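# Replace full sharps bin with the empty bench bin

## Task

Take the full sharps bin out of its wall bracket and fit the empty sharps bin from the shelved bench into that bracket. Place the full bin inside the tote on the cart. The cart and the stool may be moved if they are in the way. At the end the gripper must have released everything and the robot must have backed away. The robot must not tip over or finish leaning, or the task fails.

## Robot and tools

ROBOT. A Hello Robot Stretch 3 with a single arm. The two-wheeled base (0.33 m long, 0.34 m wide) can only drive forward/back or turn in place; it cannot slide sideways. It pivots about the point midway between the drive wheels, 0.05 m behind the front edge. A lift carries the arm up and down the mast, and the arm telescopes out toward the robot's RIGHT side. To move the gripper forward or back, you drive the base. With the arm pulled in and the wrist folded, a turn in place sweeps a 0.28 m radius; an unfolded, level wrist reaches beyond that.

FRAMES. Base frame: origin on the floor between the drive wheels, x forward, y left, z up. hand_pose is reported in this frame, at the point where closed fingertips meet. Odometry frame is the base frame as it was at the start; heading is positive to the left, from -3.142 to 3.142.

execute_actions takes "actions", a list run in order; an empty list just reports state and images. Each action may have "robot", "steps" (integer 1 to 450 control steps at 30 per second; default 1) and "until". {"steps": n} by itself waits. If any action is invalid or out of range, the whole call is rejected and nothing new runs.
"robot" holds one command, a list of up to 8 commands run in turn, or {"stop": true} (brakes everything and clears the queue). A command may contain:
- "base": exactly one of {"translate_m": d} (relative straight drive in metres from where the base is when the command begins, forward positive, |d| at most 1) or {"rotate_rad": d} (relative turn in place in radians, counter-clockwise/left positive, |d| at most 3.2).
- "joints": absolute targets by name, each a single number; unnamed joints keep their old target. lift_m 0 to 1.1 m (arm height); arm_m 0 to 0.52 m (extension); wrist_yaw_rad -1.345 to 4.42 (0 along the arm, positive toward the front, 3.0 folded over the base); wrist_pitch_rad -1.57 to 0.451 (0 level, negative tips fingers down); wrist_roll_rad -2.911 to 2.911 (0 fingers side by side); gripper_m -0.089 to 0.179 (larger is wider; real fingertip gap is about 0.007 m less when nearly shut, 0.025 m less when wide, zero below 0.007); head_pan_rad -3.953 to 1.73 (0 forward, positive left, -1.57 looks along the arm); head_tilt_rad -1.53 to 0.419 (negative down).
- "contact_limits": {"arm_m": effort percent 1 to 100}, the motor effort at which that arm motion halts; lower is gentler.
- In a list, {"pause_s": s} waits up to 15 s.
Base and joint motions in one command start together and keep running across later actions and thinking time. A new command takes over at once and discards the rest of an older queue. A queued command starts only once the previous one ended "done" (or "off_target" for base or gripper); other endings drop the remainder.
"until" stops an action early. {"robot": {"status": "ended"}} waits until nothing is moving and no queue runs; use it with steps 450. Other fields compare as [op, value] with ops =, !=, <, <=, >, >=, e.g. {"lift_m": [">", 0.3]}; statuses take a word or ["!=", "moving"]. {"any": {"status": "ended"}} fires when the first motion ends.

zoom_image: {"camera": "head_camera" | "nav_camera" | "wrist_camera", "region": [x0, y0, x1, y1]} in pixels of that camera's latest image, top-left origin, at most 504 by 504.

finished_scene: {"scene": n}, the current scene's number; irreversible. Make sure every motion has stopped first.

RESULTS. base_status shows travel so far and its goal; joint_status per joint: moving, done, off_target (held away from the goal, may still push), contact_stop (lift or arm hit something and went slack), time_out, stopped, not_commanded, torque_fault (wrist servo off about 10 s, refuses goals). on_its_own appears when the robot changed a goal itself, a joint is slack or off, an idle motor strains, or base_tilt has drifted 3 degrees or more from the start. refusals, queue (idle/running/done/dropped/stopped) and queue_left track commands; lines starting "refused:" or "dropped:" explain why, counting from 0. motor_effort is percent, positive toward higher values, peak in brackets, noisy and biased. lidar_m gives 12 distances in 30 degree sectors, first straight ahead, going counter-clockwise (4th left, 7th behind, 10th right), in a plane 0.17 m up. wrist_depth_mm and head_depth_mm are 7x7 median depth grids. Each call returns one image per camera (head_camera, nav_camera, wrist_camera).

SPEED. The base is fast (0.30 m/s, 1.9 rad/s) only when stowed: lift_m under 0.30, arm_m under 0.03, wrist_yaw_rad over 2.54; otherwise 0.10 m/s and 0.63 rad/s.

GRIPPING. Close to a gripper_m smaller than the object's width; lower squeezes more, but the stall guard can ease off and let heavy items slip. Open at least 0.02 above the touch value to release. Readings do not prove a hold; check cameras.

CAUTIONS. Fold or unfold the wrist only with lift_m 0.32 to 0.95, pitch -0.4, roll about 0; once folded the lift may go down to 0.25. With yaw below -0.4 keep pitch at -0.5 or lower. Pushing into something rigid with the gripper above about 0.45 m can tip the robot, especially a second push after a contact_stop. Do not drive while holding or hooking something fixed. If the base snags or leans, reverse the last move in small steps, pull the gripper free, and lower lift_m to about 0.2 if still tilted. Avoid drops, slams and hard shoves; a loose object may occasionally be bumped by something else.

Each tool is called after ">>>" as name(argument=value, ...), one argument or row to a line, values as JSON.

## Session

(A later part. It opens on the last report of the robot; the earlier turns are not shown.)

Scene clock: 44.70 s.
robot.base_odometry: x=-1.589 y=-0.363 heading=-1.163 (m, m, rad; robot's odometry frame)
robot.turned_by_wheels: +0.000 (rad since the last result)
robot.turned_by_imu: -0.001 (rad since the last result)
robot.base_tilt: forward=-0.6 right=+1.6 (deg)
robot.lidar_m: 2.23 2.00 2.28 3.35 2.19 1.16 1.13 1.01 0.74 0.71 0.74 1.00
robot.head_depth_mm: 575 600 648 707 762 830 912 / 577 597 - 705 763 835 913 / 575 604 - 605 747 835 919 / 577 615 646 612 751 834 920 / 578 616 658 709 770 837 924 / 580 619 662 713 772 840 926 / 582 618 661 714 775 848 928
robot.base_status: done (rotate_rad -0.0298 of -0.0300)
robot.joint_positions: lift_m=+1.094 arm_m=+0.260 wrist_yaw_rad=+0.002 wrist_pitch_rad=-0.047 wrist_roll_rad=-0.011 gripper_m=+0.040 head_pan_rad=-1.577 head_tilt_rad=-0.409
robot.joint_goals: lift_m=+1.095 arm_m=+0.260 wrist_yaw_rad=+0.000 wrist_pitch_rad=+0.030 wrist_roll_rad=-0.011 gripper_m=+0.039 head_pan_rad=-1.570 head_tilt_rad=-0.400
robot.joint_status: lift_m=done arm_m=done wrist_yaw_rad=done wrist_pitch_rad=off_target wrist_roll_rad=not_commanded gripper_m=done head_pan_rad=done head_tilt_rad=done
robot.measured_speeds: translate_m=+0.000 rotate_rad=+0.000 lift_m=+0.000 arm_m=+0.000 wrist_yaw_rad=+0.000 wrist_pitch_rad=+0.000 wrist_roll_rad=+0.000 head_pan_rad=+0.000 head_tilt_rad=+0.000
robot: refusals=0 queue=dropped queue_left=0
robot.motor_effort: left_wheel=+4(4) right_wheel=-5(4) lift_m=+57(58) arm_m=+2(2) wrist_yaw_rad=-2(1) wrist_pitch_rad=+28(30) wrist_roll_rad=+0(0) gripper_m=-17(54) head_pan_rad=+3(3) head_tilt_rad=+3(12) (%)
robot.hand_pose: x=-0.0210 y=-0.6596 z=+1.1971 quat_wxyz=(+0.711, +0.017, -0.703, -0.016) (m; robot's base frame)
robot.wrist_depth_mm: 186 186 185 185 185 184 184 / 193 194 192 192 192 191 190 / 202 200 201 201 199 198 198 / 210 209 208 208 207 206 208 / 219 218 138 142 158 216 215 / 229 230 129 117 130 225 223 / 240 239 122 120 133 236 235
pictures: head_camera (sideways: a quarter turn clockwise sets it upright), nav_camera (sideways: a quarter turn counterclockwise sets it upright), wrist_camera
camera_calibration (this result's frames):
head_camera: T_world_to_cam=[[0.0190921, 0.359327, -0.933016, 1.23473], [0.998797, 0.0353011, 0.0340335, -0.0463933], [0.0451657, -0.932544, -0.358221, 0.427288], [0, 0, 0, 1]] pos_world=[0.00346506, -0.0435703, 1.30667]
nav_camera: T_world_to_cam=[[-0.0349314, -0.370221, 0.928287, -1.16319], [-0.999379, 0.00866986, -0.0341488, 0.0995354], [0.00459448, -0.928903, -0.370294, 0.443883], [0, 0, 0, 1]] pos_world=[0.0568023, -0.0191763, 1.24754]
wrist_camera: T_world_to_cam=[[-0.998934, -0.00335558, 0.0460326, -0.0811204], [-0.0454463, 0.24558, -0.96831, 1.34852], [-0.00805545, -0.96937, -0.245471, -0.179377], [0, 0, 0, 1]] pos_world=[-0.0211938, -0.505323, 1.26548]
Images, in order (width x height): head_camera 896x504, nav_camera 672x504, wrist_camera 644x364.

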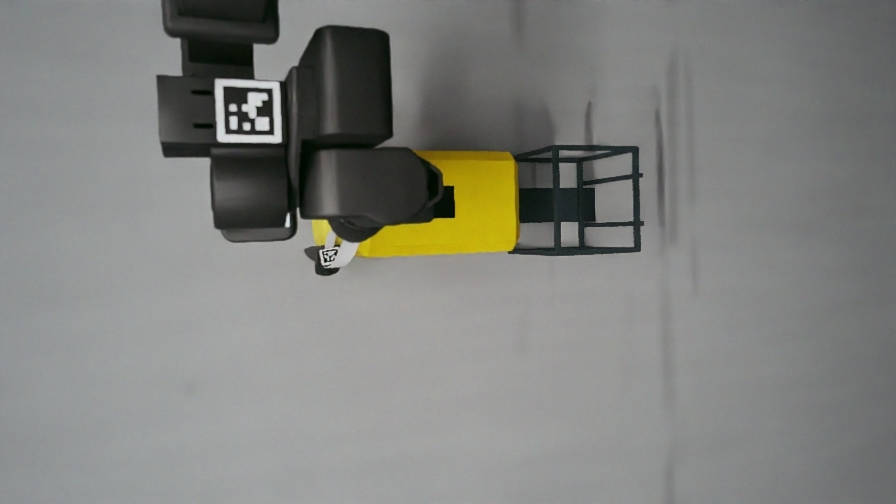

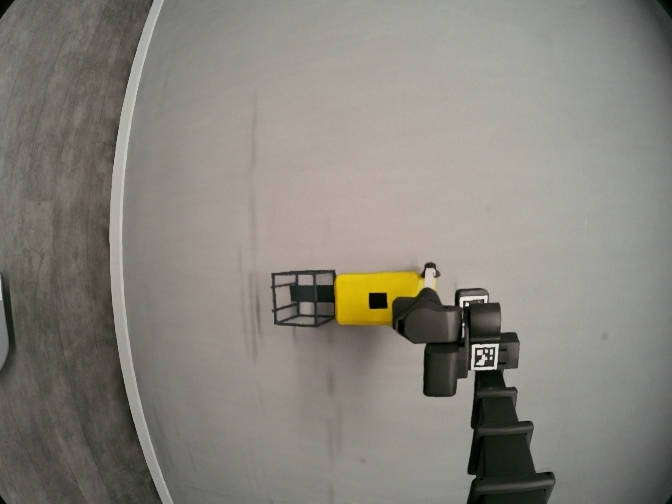

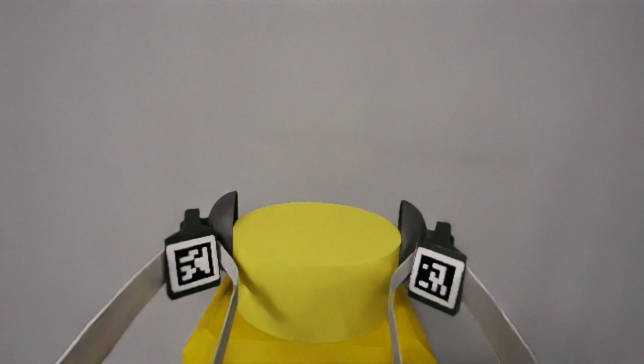

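>>> execute_actions(
  actions=[
    {"robot":{"joints":{"arm_m":0.02,"head_pan_rad":-2.9,"head_tilt_rad":-0.55}},"steps":15},
    {"robot":{"base":{"rotate_rad":-0.45}},"steps":200,"until":{"robot":{"status":"ended"}}},
  ],
)

Scene clock: 48.93 s.
robot.base_odometry: x=-1.589 y=-0.363 heading=-1.613 (m, m, rad; robot's odometry frame)
robot.turned_by_wheels: -0.450 (rad since the last result)
robot.turned_by_imu: -0.458 (rad since the last result)
robot.base_tilt: forward=-0.6 right=+1.6 (deg)
robot.lidar_m: 1.08 2.23 2.00 2.48 3.38 2.04 1.13 1.13 0.94 0.72 0.71 0.75
robot.head_depth_mm: - - - - 1842 1523 1261 / - - - - 1627 1531 1276 / - - - 1634 1524 1523 1275 / - - - 1727 1800 1547 1287 / - - - 1729 1843 1562 1297 / - - - 1693 1789 1583 1300 / - - - 1639 1798 1579 1297
robot.base_status: done (rotate_rad -0.4499 of -0.4500)
robot.joint_positions: lift_m=+1.094 arm_m=+0.020 wrist_yaw_rad=-0.001 wrist_pitch_rad=-0.047 wrist_roll_rad=-0.011 gripper_m=+0.040 head_pan_rad=-2.893 head_tilt_rad=-0.543
robot.joint_goals: lift_m=+1.095 arm_m=+0.020 wrist_yaw_rad=+0.000 wrist_pitch_rad=+0.030 wrist_roll_rad=-0.011 gripper_m=+0.039 head_pan_rad=-2.900 head_tilt_rad=-0.550
robot.joint_status: lift_m=done arm_m=done wrist_yaw_rad=done wrist_pitch_rad=off_target wrist_roll_rad=not_commanded gripper_m=done head_pan_rad=done head_tilt_rad=done
robot.measured_speeds: translate_m=+0.000 rotate_rad=+0.000 lift_m=+0.000 arm_m=+0.000 wrist_yaw_rad=+0.000 wrist_pitch_rad=+0.000 wrist_roll_rad=+0.000 head_pan_rad=+0.000 head_tilt_rad=+0.000
robot: refusals=0 queue=done queue_left=0
robot.motor_effort: left_wheel=+4(7) right_wheel=-4(14) lift_m=+57(57) arm_m=-3(2) wrist_yaw_rad=+2(2) wrist_pitch_rad=+28(28) wrist_roll_rad=+0(0) gripper_m=-18(18) head_pan_rad=-3(34) head_tilt_rad=-1(13) (%)
robot.hand_pose: x=-0.0218 y=-0.4201 z=+1.1971 quat_wxyz=(+0.711, +0.016, -0.703, -0.017) (m; robot's base frame)
robot.wrist_depth_mm: 360 394 429 488 550 661 759 / 372 406 450 505 578 678 820 / 382 416 467 527 619 712 895 / 397 430 484 547 651 771 953 / 406 442 139 142 158 816 - / 424 451 129 117 131 934 - / 434 497 122 120 134 949 -
pictures: head_camera (sideways: a quarter turn clockwise sets it upright), nav_camera (sideways: a quarter turn counterclockwise sets it upright), wrist_camera
camera_calibration (this result's frames):
head_camera: T_world_to_cam=[[0.470655, 0.102056, -0.876395, 1.1581], [0.281065, -0.958885, 0.0392796, -0.0488386], [-0.836353, -0.264811, -0.479988, 0.591119], [0, 0, 0, 1]] pos_world=[-0.0369563, -0.00848732, 1.30061]
nav_camera: T_world_to_cam=[[-0.484477, -0.0892924, 0.870235, -1.08472], [-0.239029, 0.970434, -0.0334986, 0.0940449], [-0.841515, -0.224241, -0.491496, 0.606762], [0, 0, 0, 1]] pos_world=[0.00755872, -0.0520605, 1.24533]
wrist_camera: T_world_to_cam=[[-0.99894, -0.00031745, 0.0460332, -0.0798155], [-0.0446998, 0.245714, -0.968311, 1.28973], [-0.0110036, -0.969342, -0.245467, 0.0527624], [0, 0, 0, 1]] pos_world=[-0.0214997, -0.265784, 1.26548]
Images, in order (width x height): head_camera 896x504, nav_camera 672x504, wrist_camera 644x364.

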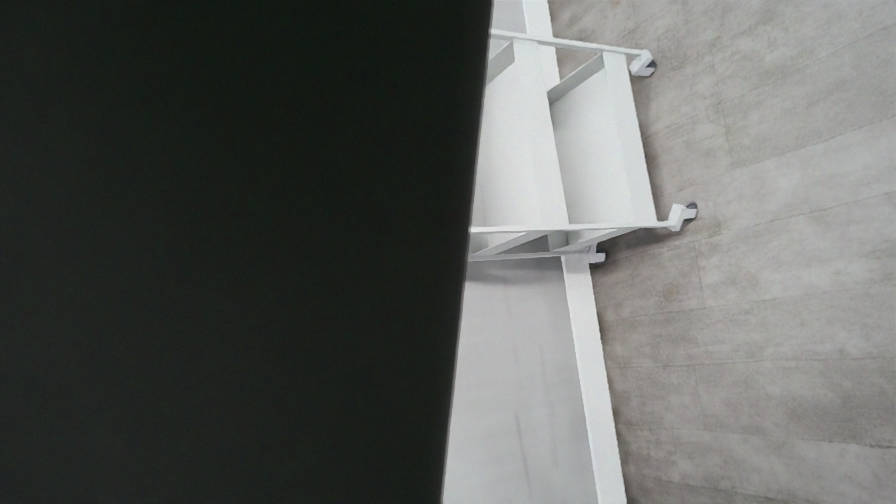

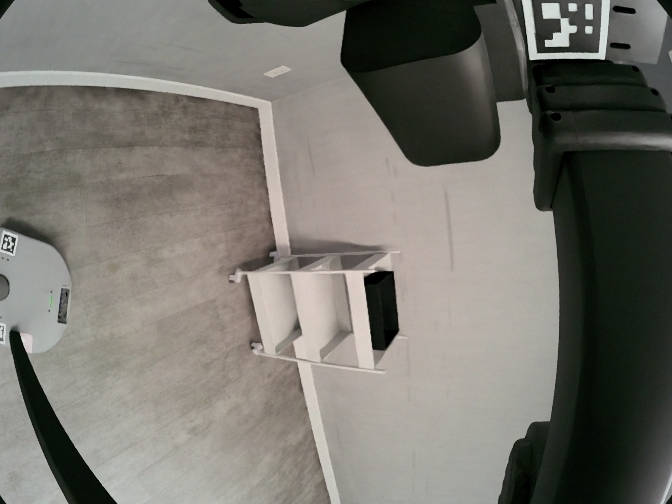

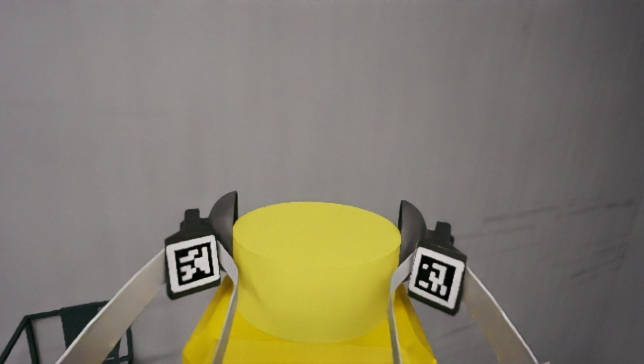

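>>> execute_actions(
  actions=[
    {"robot":{"base":{"translate_m":-0.5},"joints":{"lift_m":0.91,"head_pan_rad":-1.5,"head_tilt_rad":-0.6}},"steps":300,"until":{"robot":{"base_status":["!=","moving"]}}},
    {"robot":{"base":{"rotate_rad":-1.371},"joints":{"arm_m":0.33}},"steps":300,"until":{"robot":{"status":"ended"}}},
  ],
)

Scene clock: 62.50 s.
robot.base_odometry: x=-1.568 y=+0.136 heading=-2.984 (m, m, rad; robot's odometry frame)
robot.turned_by_wheels: -1.371 (rad since the last result)
robot.turned_by_imu: -1.395 (rad since the last result)
robot.base_tilt: forward=-0.6 right=+1.6 (deg)
robot.lidar_m: 0.93 0.93 1.08 1.89 2.28 2.41 3.26 2.16 0.78 0.66 1.09 1.07
robot.head_depth_mm: 948 1048 1139 1122 990 1214 1200 / 933 1025 1107 - 933 1221 1205 / 921 1007 1087 1047 904 1118 1196 / 904 991 1096 1081 895 1102 1179 / 888 976 1073 1150 1287 1461 1254 / 876 955 1050 1169 1333 1457 1258 / 861 944 1041 1152 1298 1440 1265
robot.base_status: done (rotate_rad -1.3709 of -1.3710)
robot.joint_positions: lift_m=+0.910 arm_m=+0.330 wrist_yaw_rad=-0.001 wrist_pitch_rad=-0.046 wrist_roll_rad=-0.011 gripper_m=+0.040 head_pan_rad=-1.507 head_tilt_rad=-0.593
robot.joint_goals: lift_m=+0.910 arm_m=+0.330 wrist_yaw_rad=+0.000 wrist_pitch_rad=+0.030 wrist_roll_rad=-0.011 gripper_m=+0.039 head_pan_rad=-1.500 head_tilt_rad=-0.600
robot.joint_status: lift_m=done arm_m=done wrist_yaw_rad=done wrist_pitch_rad=off_target wrist_roll_rad=not_commanded gripper_m=done head_pan_rad=done head_tilt_rad=done
robot.measured_speeds: translate_m=+0.000 rotate_rad=+0.000 lift_m=+0.000 arm_m=+0.000 wrist_yaw_rad=+0.000 wrist_pitch_rad=+0.000 wrist_roll_rad=+0.000 head_pan_rad=+0.000 head_tilt_rad=+0.000
robot: refusals=0 queue=done queue_left=0
robot.motor_effort: left_wheel=+3(8) right_wheel=-4(11) lift_m=+33(56) arm_m=+3(4) wrist_yaw_rad=+1(2) wrist_pitch_rad=+28(28) wrist_roll_rad=+0(0) gripper_m=-17(18) head_pan_rad=+3(35) head_tilt_rad=-3(8) (%)
robot.hand_pose: x=-0.0217 y=-0.7296 z=+1.0130 quat_wxyz=(+0.711, +0.016, -0.703, -0.017) (m; robot's base frame)
robot.wrist_depth_mm: 429 451 478 511 540 581 635 / 446 469 492 523 560 618 660 / 459 482 515 549 592 642 693 / 479 496 533 564 621 669 744 / 492 522 139 142 158 730 770 / 513 537 129 117 131 757 831 / 535 476 123 120 133 802 881
pictures: head_camera (sideways: a quarter turn clockwise sets it upright), nav_camera (sideways: a quarter turn counterclockwise sets it upright), wrist_camera
camera_calibration (this result's frames):
head_camera: T_world_to_cam=[[-0.0165879, 0.523972, -0.851574, 1.12871], [0.994324, 0.0981649, 0.0410322, -0.0554685], [0.105094, -0.846059, -0.522627, 0.640855], [0, 0, 0, 1]] pos_world=[0.00652632, -0.0437646, 1.29838]
nav_camera: T_world_to_cam=[[0.00148235, -0.534899, 0.844915, -1.05466], [-0.997934, -0.0550609, -0.0331071, 0.0981624], [0.0642307, -0.84312, -0.533875, 0.656376], [0, 0, 0, 1]] pos_world=[0.0573634, -0.00532797, 1.24477]
wrist_camera: T_world_to_cam=[[-0.998939, -0.000760812, 0.0460362, -0.0716452], [-0.0448165, 0.245271, -0.968418, 1.18725], [-0.0105546, -0.969454, -0.245045, -0.292959], [0, 0, 0, 1]] pos_world=[-0.0214529, -0.575263, 1.08127]
Images, in order (width x height): head_camera 896x504, nav_camera 672x504, wrist_camera 644x364.

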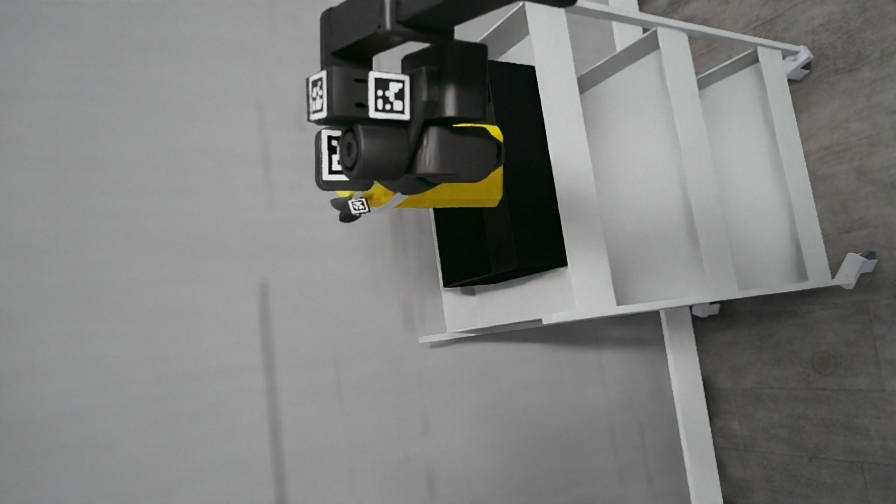

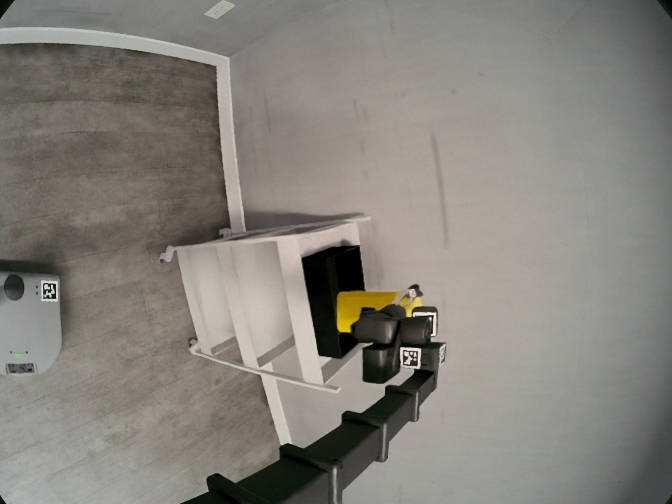

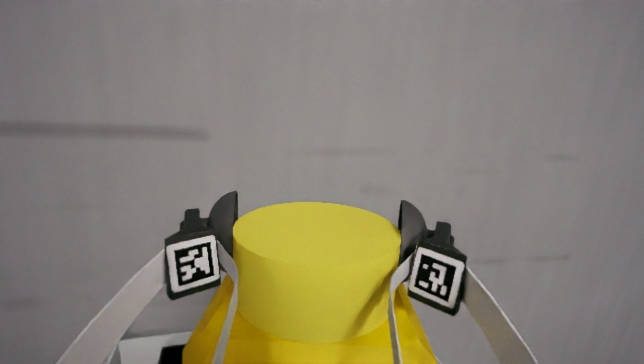

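>>> zoom_image(
  camera="head_camera",
  region=[380, 0, 680, 360],
)

Region (380, 0, 680, 360) of head_camera's 896x504 image, scaled by 1.400, with more detail than that image has.

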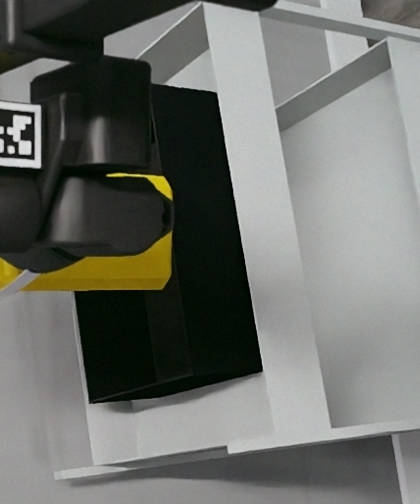

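>>> execute_actions(
  actions=[
    {"robot":{"joints":{"arm_m":0.466}},"steps":200,"until":{"robot":{"arm_m_status":["!=","moving"]}}},
    {"robot":{"joints":{"lift_m":0.775}},"steps":200,"until":{"robot":{"lift_m_status":["!=","moving"]}}},
  ],
)

Scene clock: 68.53 s.
robot.base_odometry: x=-1.568 y=+0.136 heading=-2.984 (m, m, rad; robot's odometry frame)
robot.turned_by_wheels: +0.000 (rad since the last result)
robot.turned_by_imu: -0.001 (rad since the last result)
robot.base_tilt: forward=-0.6 right=+1.6 (deg)
robot.lidar_m: 0.93 0.93 1.08 1.89 2.28 2.40 3.26 2.15 0.78 0.66 1.09 1.07
robot.head_depth_mm: 950 1052 1163 1289 - 1183 1211 / 939 1030 1140 - 935 1224 1202 / 920 1010 1121 935 914 1122 1196 / 903 988 1101 1083 896 1095 1174 / 889 971 1077 1155 1278 1455 1259 / 876 956 1057 1181 1328 1469 1269 / 861 938 1033 1155 1294 1437 1264
robot.base_status: done (rotate_rad -1.3709 of -1.3710)
robot.joint_positions: lift_m=+0.775 arm_m=+0.466 wrist_yaw_rad=-0.001 wrist_pitch_rad=-0.046 wrist_roll_rad=-0.011 gripper_m=+0.040 head_pan_rad=-1.507 head_tilt_rad=-0.593
robot.joint_goals: lift_m=+0.775 arm_m=+0.466 wrist_yaw_rad=+0.000 wrist_pitch_rad=+0.030 wrist_roll_rad=-0.011 gripper_m=+0.039 head_pan_rad=-1.500 head_tilt_rad=-0.600
robot.joint_status: lift_m=done arm_m=done wrist_yaw_rad=done wrist_pitch_rad=off_target wrist_roll_rad=not_commanded gripper_m=done head_pan_rad=done head_tilt_rad=done
robot.measured_speeds: translate_m=+0.000 rotate_rad=+0.000 lift_m=+0.000 arm_m=+0.000 wrist_yaw_rad=+0.000 wrist_pitch_rad=+0.000 wrist_roll_rad=+0.000 head_pan_rad=+0.000 head_tilt_rad=+0.000
robot: refusals=0 queue=done queue_left=0
robot.motor_effort: left_wheel=+5(4) right_wheel=-4(5) lift_m=+33(36) arm_m=+3(3) wrist_yaw_rad=+1(1) wrist_pitch_rad=+28(28) wrist_roll_rad=+0(0) gripper_m=-18(17) head_pan_rad=+3(3) head_tilt_rad=-2(2) (%)
robot.hand_pose: x=-0.0217 y=-0.8656 z=+0.8780 quat_wxyz=(+0.711, +0.016, -0.703, -0.017) (m; robot's base frame)
robot.wrist_depth_mm: 325 340 360 382 410 439 477 / 333 353 373 399 426 460 491 / 347 360 389 409 449 481 522 / 355 376 401 431 463 505 559 / 371 394 139 142 157 532 584 / 386 401 129 117 131 574 621 / 305 266 123 120 133 593 670
pictures: head_camera (sideways: a quarter turn clockwise sets it upright), nav_camera (sideways: a quarter turn counterclockwise sets it upright), wrist_camera
camera_calibration (this result's frames):
head_camera: T_world_to_cam=[[-0.0165887, 0.523985, -0.851566, 1.1287], [0.994324, 0.0981643, 0.0410327, -0.0554691], [0.105094, -0.846052, -0.522639, 0.640871], [0, 0, 0, 1]] pos_world=[0.00652632, -0.0437646, 1.29838]
nav_camera: T_world_to_cam=[[0.00148314, -0.534911, 0.844907, -1.05465], [-0.997934, -0.0550604, -0.033107, 0.0981622], [0.0642302, -0.843112, -0.533888, 0.656392], [0, 0, 0, 1]] pos_world=[0.0573634, -0.00532714, 1.24477]
wrist_camera: T_world_to_cam=[[-0.99894, -0.00075699, 0.0460354, -0.0655314], [-0.0448158, 0.245174, -0.968443, 1.08985], [-0.0105536, -0.969479, -0.244948, -0.457982], [0, 0, 0, 1]] pos_world=[-0.0214528, -0.711256, 0.946291]
Images, in order (width x height): head_camera 896x504, nav_camera 672x504, wrist_camera 644x364.

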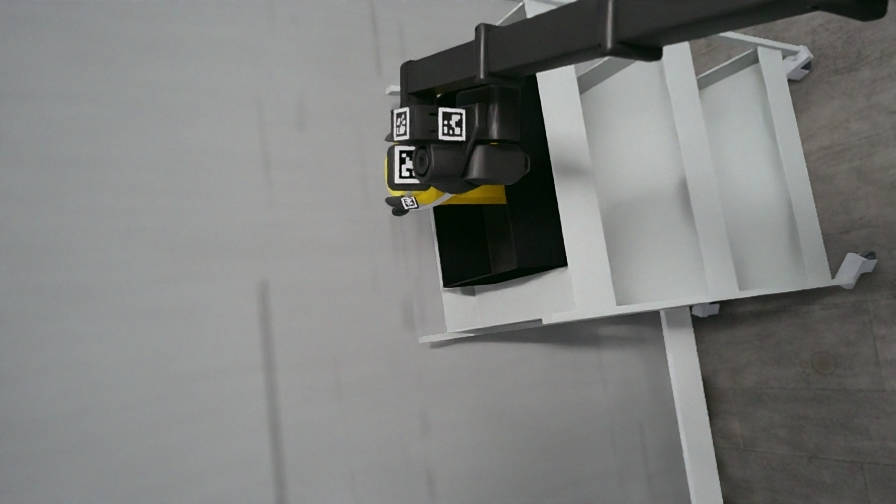

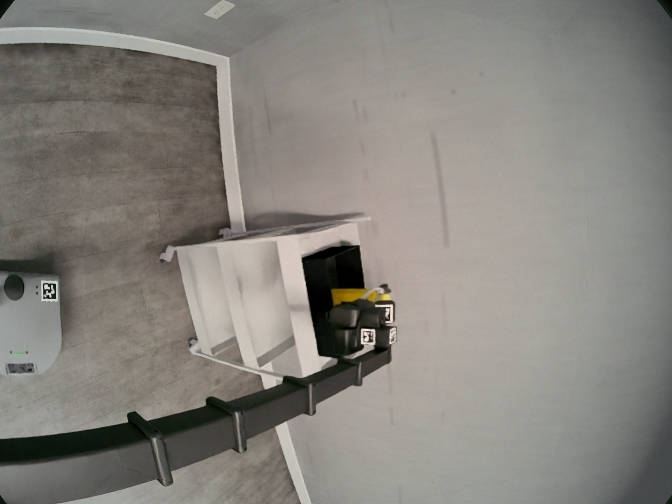

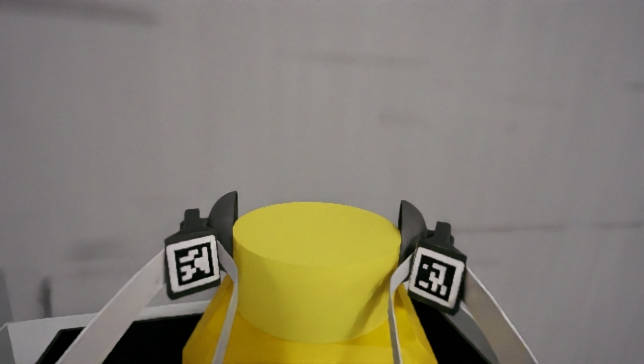

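>>> execute_actions(
  actions=[
    {"robot":{"joints":{"lift_m":0.755}},"steps":200,"until":{"robot":{"lift_m_status":["!=","moving"]}}},
  ],
)

Scene clock: 69.70 s.
robot.base_odometry: x=-1.568 y=+0.136 heading=-2.984 (m, m, rad; robot's odometry frame)
robot.turned_by_wheels: +0.000 (rad since the last result)
robot.turned_by_imu: +0.000 (rad since the last result)
robot.base_tilt: forward=-0.6 right=+1.7 (deg)
robot.lidar_m: 0.93 0.93 1.08 1.90 2.29 2.41 3.28 2.16 0.78 0.66 1.09 1.07
robot.head_depth_mm: 949 1047 1166 1286 - 1223 1206 / 935 1028 1139 1212 1146 1219 1203 / 920 1011 1117 1067 911 1121 1196 / 905 993 1099 1078 895 1099 1181 / 890 972 1078 1153 1279 1459 1256 / 875 960 1056 1175 1335 1462 1262 / 865 939 1035 1157 1299 1440 1264
robot.base_status: done (rotate_rad -1.3709 of -1.3710)
robot.joint_positions: lift_m=+0.755 arm_m=+0.466 wrist_yaw_rad=-0.001 wrist_pitch_rad=-0.046 wrist_roll_rad=-0.011 gripper_m=+0.040 head_pan_rad=-1.507 head_tilt_rad=-0.593
robot.joint_goals: lift_m=+0.755 arm_m=+0.466 wrist_yaw_rad=+0.000 wrist_pitch_rad=+0.030 wrist_roll_rad=-0.011 gripper_m=+0.039 head_pan_rad=-1.500 head_tilt_rad=-0.600
robot.joint_status: lift_m=done arm_m=done wrist_yaw_rad=done wrist_pitch_rad=off_target wrist_roll_rad=not_commanded gripper_m=done head_pan_rad=done head_tilt_rad=done
robot.measured_speeds: translate_m=+0.000 rotate_rad=+0.000 lift_m=+0.000 arm_m=+0.000 wrist_yaw_rad=+0.000 wrist_pitch_rad=+0.000 wrist_roll_rad=+0.000 head_pan_rad=+0.000 head_tilt_rad=+0.000
robot: refusals=0 queue=done queue_left=0
robot.motor_effort: left_wheel=+4(4) right_wheel=-4(4) lift_m=+34(32) arm_m=+3(3) wrist_yaw_rad=+2(1) wrist_pitch_rad=+28(28) wrist_roll_rad=+1(0) gripper_m=-18(17) head_pan_rad=+2(3) head_tilt_rad=-2(3) (%)
robot.hand_pose: x=-0.0217 y=-0.8656 z=+0.8580 quat_wxyz=(+0.711, +0.016, -0.703, -0.017) (m; robot's base frame)
robot.wrist_depth_mm: 325 339 359 381 403 438 475 / 335 351 371 393 425 458 496 / 344 366 390 417 443 482 524 / 362 379 401 430 462 504 555 / 372 390 138 142 157 534 581 / 379 396 129 117 131 574 606 / 237 260 123 120 133 258 656
pictures: head_camera (sideways: a quarter turn clockwise sets it upright), nav_camera (sideways: a quarter turn counterclockwise sets it upright), wrist_camera
camera_calibration (this result's frames):
head_camera: T_world_to_cam=[[-0.0165886, 0.523985, -0.851566, 1.1287], [0.994324, 0.0981641, 0.0410327, -0.0554691], [0.105094, -0.846052, -0.522639, 0.640871], [0, 0, 0, 1]] pos_world=[0.00652631, -0.0437646, 1.29838]
nav_camera: T_world_to_cam=[[0.00148302, -0.534911, 0.844907, -1.05465], [-0.997934, -0.0550601, -0.033107, 0.0981622], [0.06423, -0.843112, -0.533888, 0.656393], [0, 0, 0, 1]] pos_world=[0.0573634, -0.00532714, 1.24477]
wrist_camera: T_world_to_cam=[[-0.99894, -0.000754453, 0.0460358, -0.064609], [-0.0448161, 0.245121, -0.968456, 1.07045], [-0.0105537, -0.969492, -0.244895, -0.46294], [0, 0, 0, 1]] pos_world=[-0.0214528, -0.711255, 0.926285]
Images, in order (width x height): head_camera 896x504, nav_camera 672x504, wrist_camera 644x364.

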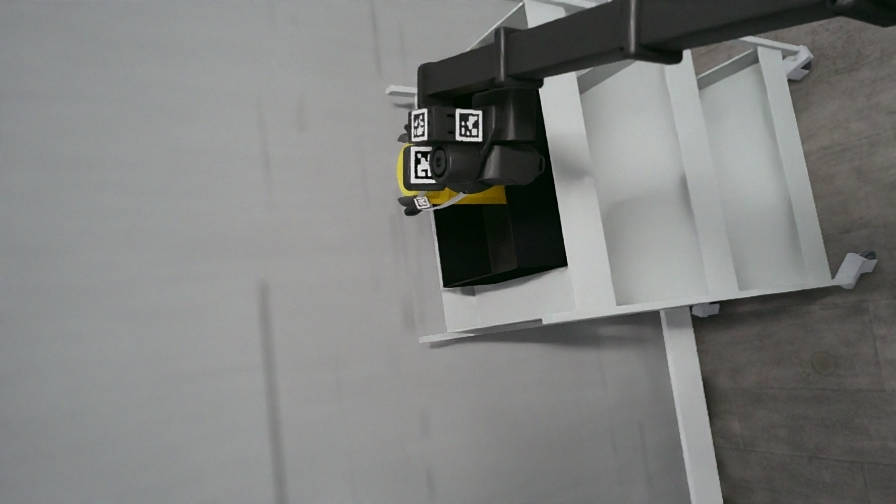

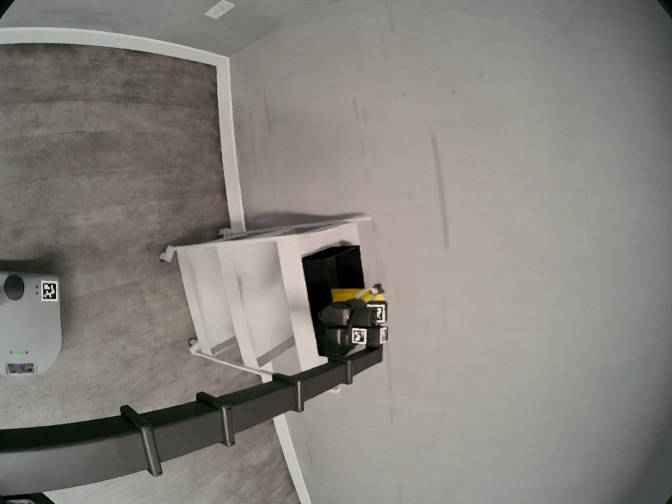

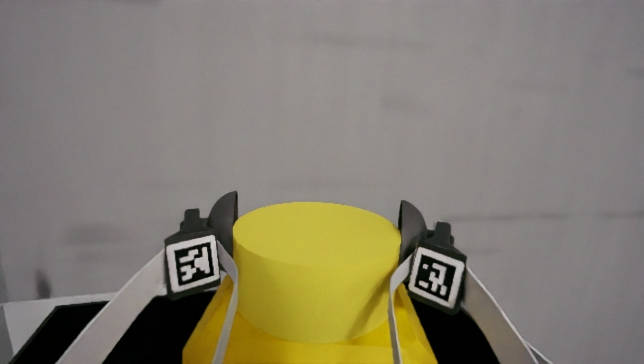

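>>> execute_actions(
  actions=[
    {"robot":{"joints":{"lift_m":0.74}},"steps":200,"until":{"robot":{"lift_m_status":["!=","moving"]}}},
  ],
)

Scene clock: 71.43 s.
robot.base_odometry: x=-1.568 y=+0.136 heading=-2.984 (m, m, rad; robot's odometry frame)
robot.turned_by_wheels: +0.000 (rad since the last result)
robot.turned_by_imu: +0.000 (rad since the last result)
robot.base_tilt: forward=-0.6 right=+1.6 (deg)
robot.lidar_m: 0.93 0.93 1.08 1.90 2.28 2.41 3.26 2.16 0.78 0.66 1.09 1.07
robot.head_depth_mm: 953 1045 1168 1282 909 - 1200 / 939 1029 1140 1215 1151 1221 1208 / 918 1006 1121 1049 907 1122 1197 / 906 990 1099 1083 899 1097 1175 / 888 979 1074 1151 1285 1457 1251 / 880 957 1059 1178 1324 1468 1259 / 865 943 1035 1155 1297 1440 1265
robot.base_status: done (rotate_rad -1.3709 of -1.3710)
robot.joint_positions: lift_m=+0.740 arm_m=+0.466 wrist_yaw_rad=-0.001 wrist_pitch_rad=-0.013 wrist_roll_rad=-0.011 gripper_m=+0.040 head_pan_rad=-1.507 head_tilt_rad=-0.593
robot.joint_goals: lift_m=+0.740 arm_m=+0.466 wrist_yaw_rad=+0.000 wrist_pitch_rad=+0.030 wrist_roll_rad=-0.011 gripper_m=+0.039 head_pan_rad=-1.500 head_tilt_rad=-0.600
robot.joint_status: lift_m=done arm_m=done wrist_yaw_rad=done wrist_pitch_rad=off_target wrist_roll_rad=not_commanded gripper_m=done head_pan_rad=done head_tilt_rad=done
robot.measured_speeds: translate_m=+0.000 rotate_rad=+0.000 lift_m=+0.000 arm_m=+0.000 wrist_yaw_rad=+0.000 wrist_pitch_rad=+0.000 wrist_roll_rad=+0.000 head_pan_rad=+0.000 head_tilt_rad=+0.000
robot: refusals=0 queue=done queue_left=0
robot.motor_effort: left_wheel=+3(4) right_wheel=-4(4) lift_m=+29(34) arm_m=+3(3) wrist_yaw_rad=+2(2) wrist_pitch_rad=+16(28) wrist_roll_rad=+0(0) gripper_m=-19(18) head_pan_rad=+3(3) head_tilt_rad=-2(3) (%)
robot.hand_pose: x=-0.0217 y=-0.8666 z=+0.8516 quat_wxyz=(+0.711, +0.005, -0.703, -0.005) (m; robot's base frame)
robot.wrist_depth_mm: 324 340 361 387 411 444 480 / 335 351 374 395 430 461 504 / 344 362 390 415 439 479 516 / 355 378 400 432 455 505 547 / 367 387 137 140 157 528 569 / 377 389 128 116 129 560 602 / 238 255 121 119 131 256 645
pictures: head_camera (sideways: a quarter turn clockwise sets it upright), nav_camera (sideways: a quarter turn counterclockwise sets it upright), wrist_camera
camera_calibration (this result's frames):
head_camera: T_world_to_cam=[[-0.0165892, 0.523994, -0.85156, 1.12869], [0.994324, 0.0981636, 0.0410331, -0.0554696], [0.105093, -0.846046, -0.522648, 0.640883], [0, 0, 0, 1]] pos_world=[0.0065263, -0.0437645, 1.29838]
nav_camera: T_world_to_cam=[[0.00148361, -0.534921, 0.844901, -1.05464], [-0.997934, -0.0550598, -0.0331069, 0.0981621], [0.0642296, -0.843106, -0.533897, 0.656405], [0, 0, 0, 1]] pos_world=[0.0573633, -0.00532652, 1.24477]
wrist_camera: T_world_to_cam=[[-0.998938, 0.000751611, 0.0460603, -0.0630268], [-0.0448413, 0.213196, -0.97598, 1.04318], [-0.0105534, -0.977009, -0.212936, -0.499271], [0, 0, 0, 1]] pos_world=[-0.0214515, -0.710146, 0.914711]
Images, in order (width x height): head_camera 896x504, nav_camera 672x504, wrist_camera 644x364.

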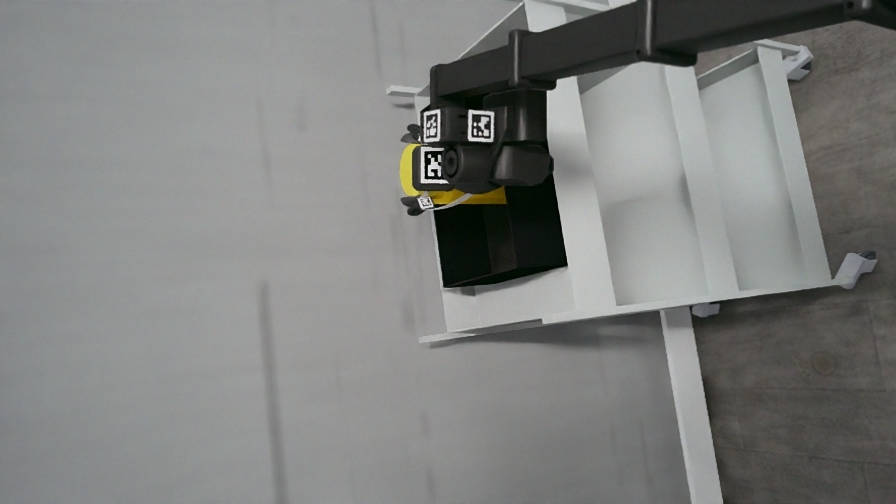

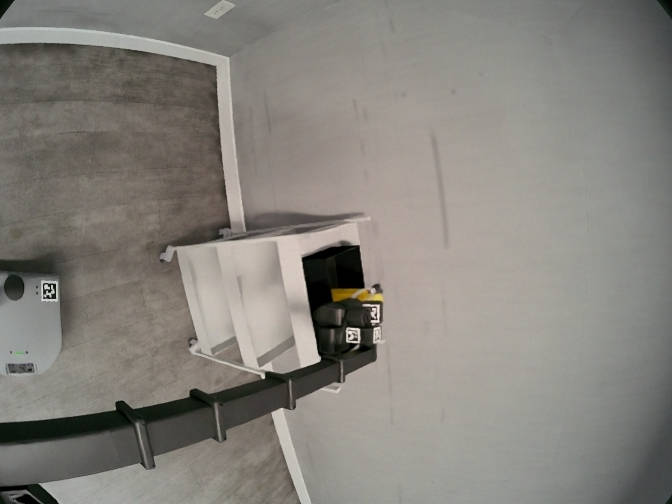

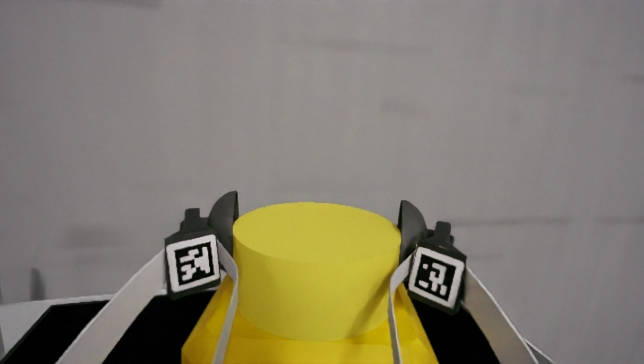

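>>> execute_actions(
  actions=[
    {"robot":{"joints":{"gripper_m":0.12}},"steps":60,"until":{"robot":{"gripper_m_status":["!=","moving"]}}},
    {"robot":{"joints":{"lift_m":0.79,"arm_m":0.0,"wrist_pitch_rad":0.0}},"steps":200,"until":{"robot":{"arm_m":["<",0.2]}}},
    {"robot":{"base":{"rotate_rad":-0.1},"joints":{"lift_m":0.28,"wrist_pitch_rad":-0.4,"wrist_yaw_rad":2.8,"gripper_m":0.06}},"steps":200,"until":{"robot":{"base_status":["!=","moving"]}}},
  ],
)

Scene clock: 79.83 s.
robot.base_odometry: x=-1.568 y=+0.136 heading=-3.083 (m, m, rad; robot's odometry frame)
robot.turned_by_wheels: -0.100 (rad since the last result)
robot.turned_by_imu: -0.103 (rad since the last result)
robot.base_tilt: forward=-0.6 right=+1.6 (deg)
robot.lidar_m: 0.93 0.93 1.02 1.62 2.30 2.28 3.27 2.63 1.34 0.67 0.66 1.14
robot.head_depth_mm: 1002 1108 1235 1392 1609 1467 1259 / 976 1073 1202 1277 1141 1198 1257 / 948 1045 1159 1075 948 1223 1218 / 925 1014 1120 942 906 1101 1190 / 904 986 1092 1099 892 1071 1198 / 879 968 1056 1143 1300 1439 1264 / 860 933 1020 1128 1266 1414 1267
robot.base_status: done (rotate_rad -0.0998 of -0.1000)
robot.joint_positions: lift_m=+0.702 arm_m=+0.051 wrist_yaw_rad=+1.404 wrist_pitch_rad=-0.413 wrist_roll_rad=-0.011 gripper_m=+0.060 head_pan_rad=-1.507 head_tilt_rad=-0.593
robot.joint_goals: lift_m=+0.280 arm_m=+0.000 wrist_yaw_rad=+2.800 wrist_pitch_rad=-0.400 wrist_roll_rad=-0.011 gripper_m=+0.060 head_pan_rad=-1.500 head_tilt_rad=-0.600
robot.joint_status: lift_m=moving arm_m=moving wrist_yaw_rad=moving wrist_pitch_rad=moving wrist_roll_rad=not_commanded gripper_m=moving head_pan_rad=done head_tilt_rad=done
robot.measured_speeds: translate_m=+0.000 rotate_rad=+0.000 lift_m=-0.110 arm_m=-0.122 wrist_yaw_rad=+1.998 wrist_pitch_rad=+0.000 wrist_roll_rad=+0.000 head_pan_rad=+0.000 head_tilt_rad=+0.000
robot: refusals=0 queue=running queue_left=0
robot.motor_effort: left_wheel=+4(7) right_wheel=-5(10) lift_m=+27(57) arm_m=+0(5) wrist_yaw_rad=+3(7) wrist_pitch_rad=+5(16) wrist_roll_rad=+0(0) gripper_m=-1(81) head_pan_rad=+3(4) head_tilt_rad=-2(2) (%)
robot.hand_pose: x=+0.2005 y=-0.2336 z=+0.7162 quat_wxyz=(+0.625, +0.556, -0.431, +0.339) (m; robot's base frame)
robot.wrist_depth_mm: 696 784 875 993 - 843 688 / 730 834 933 - - 903 724 / 783 891 - - - 925 735 / 875 984 - - - 942 750 / 914 - - - - - 796 / 935 982 971 992 964 - 799 / 833 845 862 872 865 903 817
pictures: head_camera (sideways: a quarter turn clockwise sets it upright), nav_camera (sideways: a quarter turn counterclockwise sets it upright), wrist_camera
camera_calibration (this result's frames):
head_camera: T_world_to_cam=[[-0.0166362, 0.524068, -0.851514, 1.12863], [0.994316, 0.0982401, 0.0410361, -0.0554735], [0.105159, -0.845992, -0.522724, 0.64098], [0, 0, 0, 1]] pos_world=[0.00652981, -0.0437642, 1.29838]
nav_camera: T_world_to_cam=[[0.00153148, -0.534995, 0.844854, -1.05458], [-0.99793, -0.0551373, -0.0331061, 0.0981611], [0.0642946, -0.843054, -0.533972, 0.656501], [0, 0, 0, 1]] pos_world=[0.0573634, -0.00531736, 1.24477]
wrist_camera: T_world_to_cam=[[-0.148265, -0.988037, 0.0424432, -0.23429], [-0.575422, 0.0512842, -0.816247, 0.740259], [0.804305, -0.145443, -0.576142, 0.383687], [0, 0, 0, 1]] pos_world=[0.0826233, -0.213646, 0.835236]
Images, in order (width x height): head_camera 896x504, nav_camera 672x504, wrist_camera 644x364.

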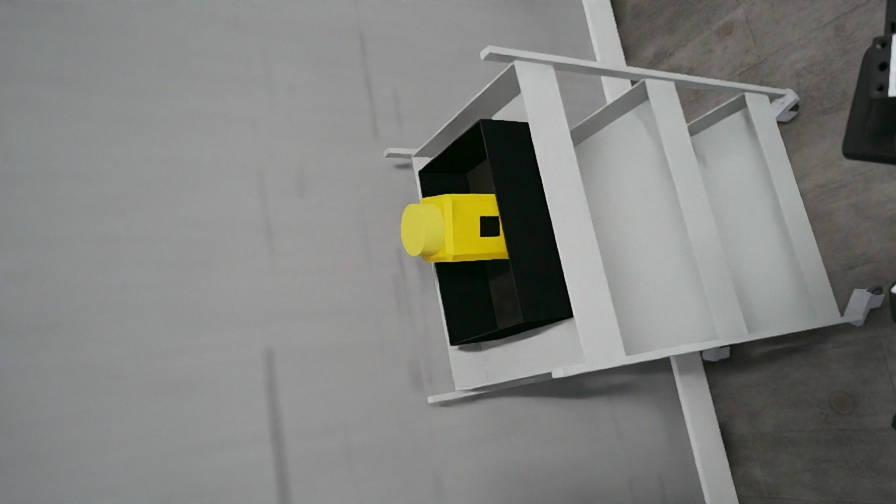

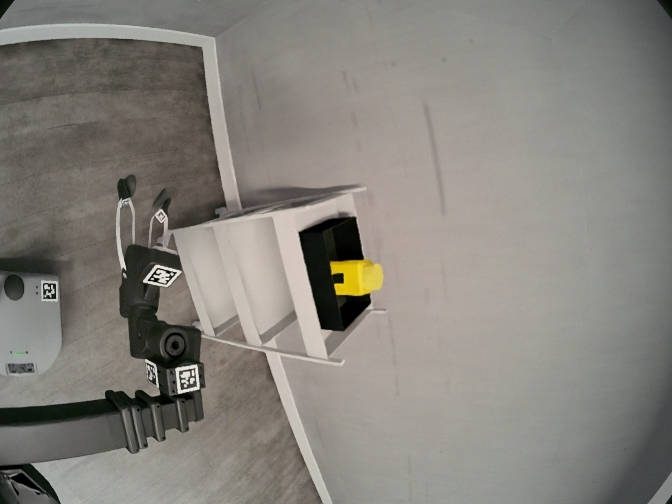

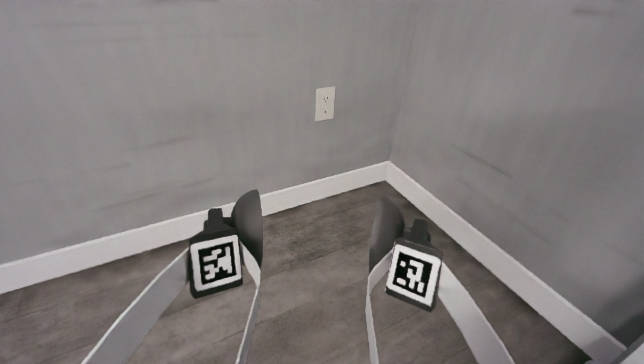

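Bin is in the tote. Drive backward.

>>> execute_actions(
  actions=[
    {"robot":{"base":{"translate_m":-1.0},"joints":{"head_pan_rad":-3.14,"head_tilt_rad":-0.3}},"steps":200,"until":{"robot":{"lift_m":["<",0.297]}}},
    {"robot":{"base":{"translate_m":-1.0}},"steps":200,"until":{"robot":{"translate_m":["<",-0.75]}}},
    {"robot":{"base":{"translate_m":-0.9}},"steps":200,"until":{"robot":{"translate_m":["<",-0.3]}}},
  ],
)

Scene clock: 87.33 s.
robot.base_odometry: x=-0.218 y=+0.215 heading=-3.083 (m, m, rad; robot's odometry frame)
robot.turned_by_wheels: +0.000 (rad since the last result)
robot.turned_by_imu: -0.002 (rad since the last result)
robot.base_tilt: forward=+0.8 right=+0.2 (deg)
robot.lidar_m: 2.21 2.19 2.43 1.61 1.60 1.77 1.91 1.95 1.91 1.56 1.56 1.40
robot.head_depth_mm: 2633 2734 2904 3047 2748 1966 1527 / 2526 2654 2750 2926 2774 1964 1530 / 2418 2571 2674 2802 2834 1994 1549 / 2348 2468 2586 2002 2658 2007 1542 / 2297 2389 2493 2318 2624 2024 1554 / 2211 2326 2410 2153 2302 2024 1564 / 2161 2226 2348 2156 2488 2063 1571
robot.base_status: moving (translate_m -0.3033 of -0.9000)
robot.joint_positions: lift_m=+0.280 arm_m=+0.000 wrist_yaw_rad=+2.797 wrist_pitch_rad=-0.415 wrist_roll_rad=-0.011 gripper_m=+0.060 head_pan_rad=-3.133 head_tilt_rad=-0.309
robot.joint_goals: lift_m=+0.280 arm_m=+0.000 wrist_yaw_rad=+2.800 wrist_pitch_rad=-0.400 wrist_roll_rad=-0.011 gripper_m=+0.060 head_pan_rad=-3.140 head_tilt_rad=-0.300
robot.joint_status: lift_m=done arm_m=done wrist_yaw_rad=done wrist_pitch_rad=done wrist_roll_rad=not_commanded gripper_m=done head_pan_rad=done head_tilt_rad=done
robot.measured_speeds: translate_m=-0.294 rotate_rad=+0.000 lift_m=+0.000 arm_m=+0.000 wrist_yaw_rad=+0.000 wrist_pitch_rad=+0.000 wrist_roll_rad=+0.000 head_pan_rad=+0.000 head_tilt_rad=+0.000
robot: refusals=0 queue=running queue_left=0
robot.motor_effort: left_wheel=+3(2) right_wheel=-7(14) lift_m=+28(24) arm_m=-2(3) wrist_yaw_rad=+4(5) wrist_pitch_rad=+5(6) wrist_roll_rad=+0(0) gripper_m=-1(1) head_pan_rad=-4(36) head_tilt_rad=+4(21) (%)
robot.hand_pose: x=+0.0546 y=+0.0664 z=+0.2938 quat_wxyz=(+0.262, +0.703, +0.027, +0.661) (m; robot's base frame)
robot.wrist_depth_mm: - - - - - - - / - - - - - - - / - 866 899 915 933 952 1000 / - 691 699 718 731 737 773 / - 566 586 586 616 601 613 / 465 - - 489 470 509 512 / - - - 427 432 438 439
pictures: head_camera (sideways: a quarter turn clockwise sets it upright), nav_camera (sideways: a quarter turn counterclockwise sets it upright), wrist_camera
camera_calibration (this result's frames):
head_camera: T_world_to_cam=[[0.265144, -0.0145986, -0.964098, 1.27382], [0.0532267, -0.998139, 0.0297524, -0.0350558], [-0.962739, -0.0592045, -0.263874, 0.310647], [0, 0, 0, 1]] pos_world=[-0.0368081, 0.00199705, 1.3111]
nav_camera: T_world_to_cam=[[-0.276685, 0.0302716, 0.960484, -1.20376], [-0.00949795, 0.999369, -0.0342332, 0.0936114], [-0.960914, -0.0185945, -0.276223, 0.327345], [0, 0, 0, 1]] pos_world=[-0.0176222, -0.0510259, 1.24981]
wrist_camera: T_world_to_cam=[[0.946354, -0.320336, 0.0424083, -0.045682], [-0.152599, -0.558736, -0.815186, 0.313232], [0.284828, 0.764983, -0.577645, 0.269694], [0, 0, 0, 1]] pos_world=[0.0142138, -0.0459307, 0.413067]
Images, in order (width x height): head_camera 896x504, nav_camera 672x504, wrist_camera 644x364.

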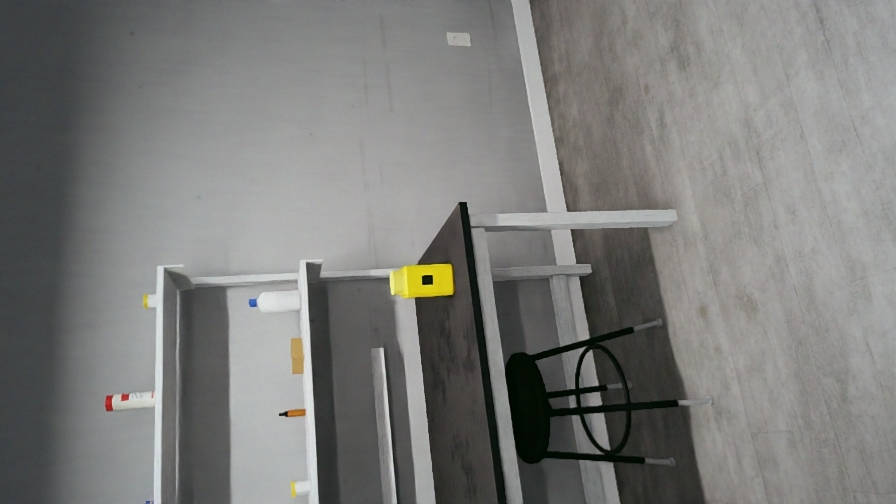

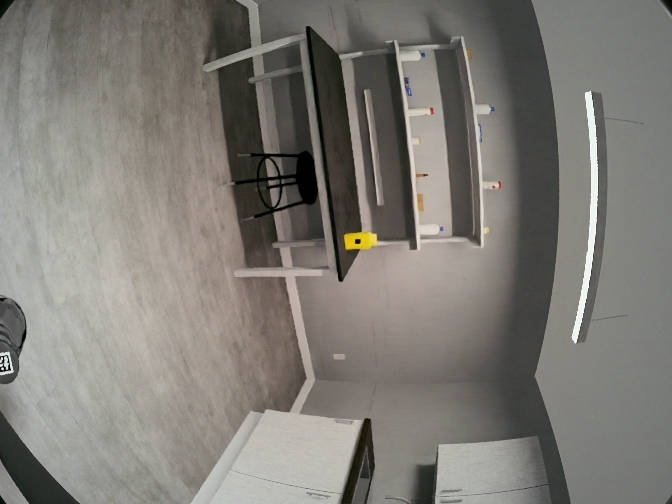

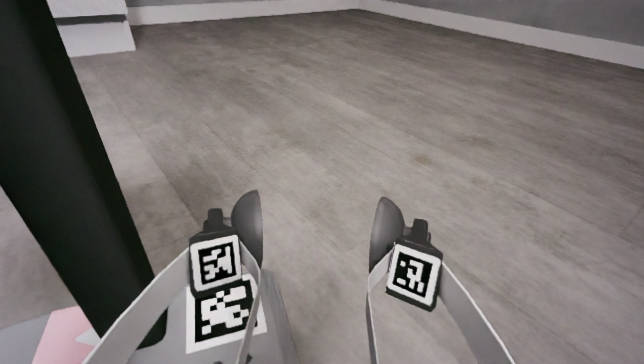

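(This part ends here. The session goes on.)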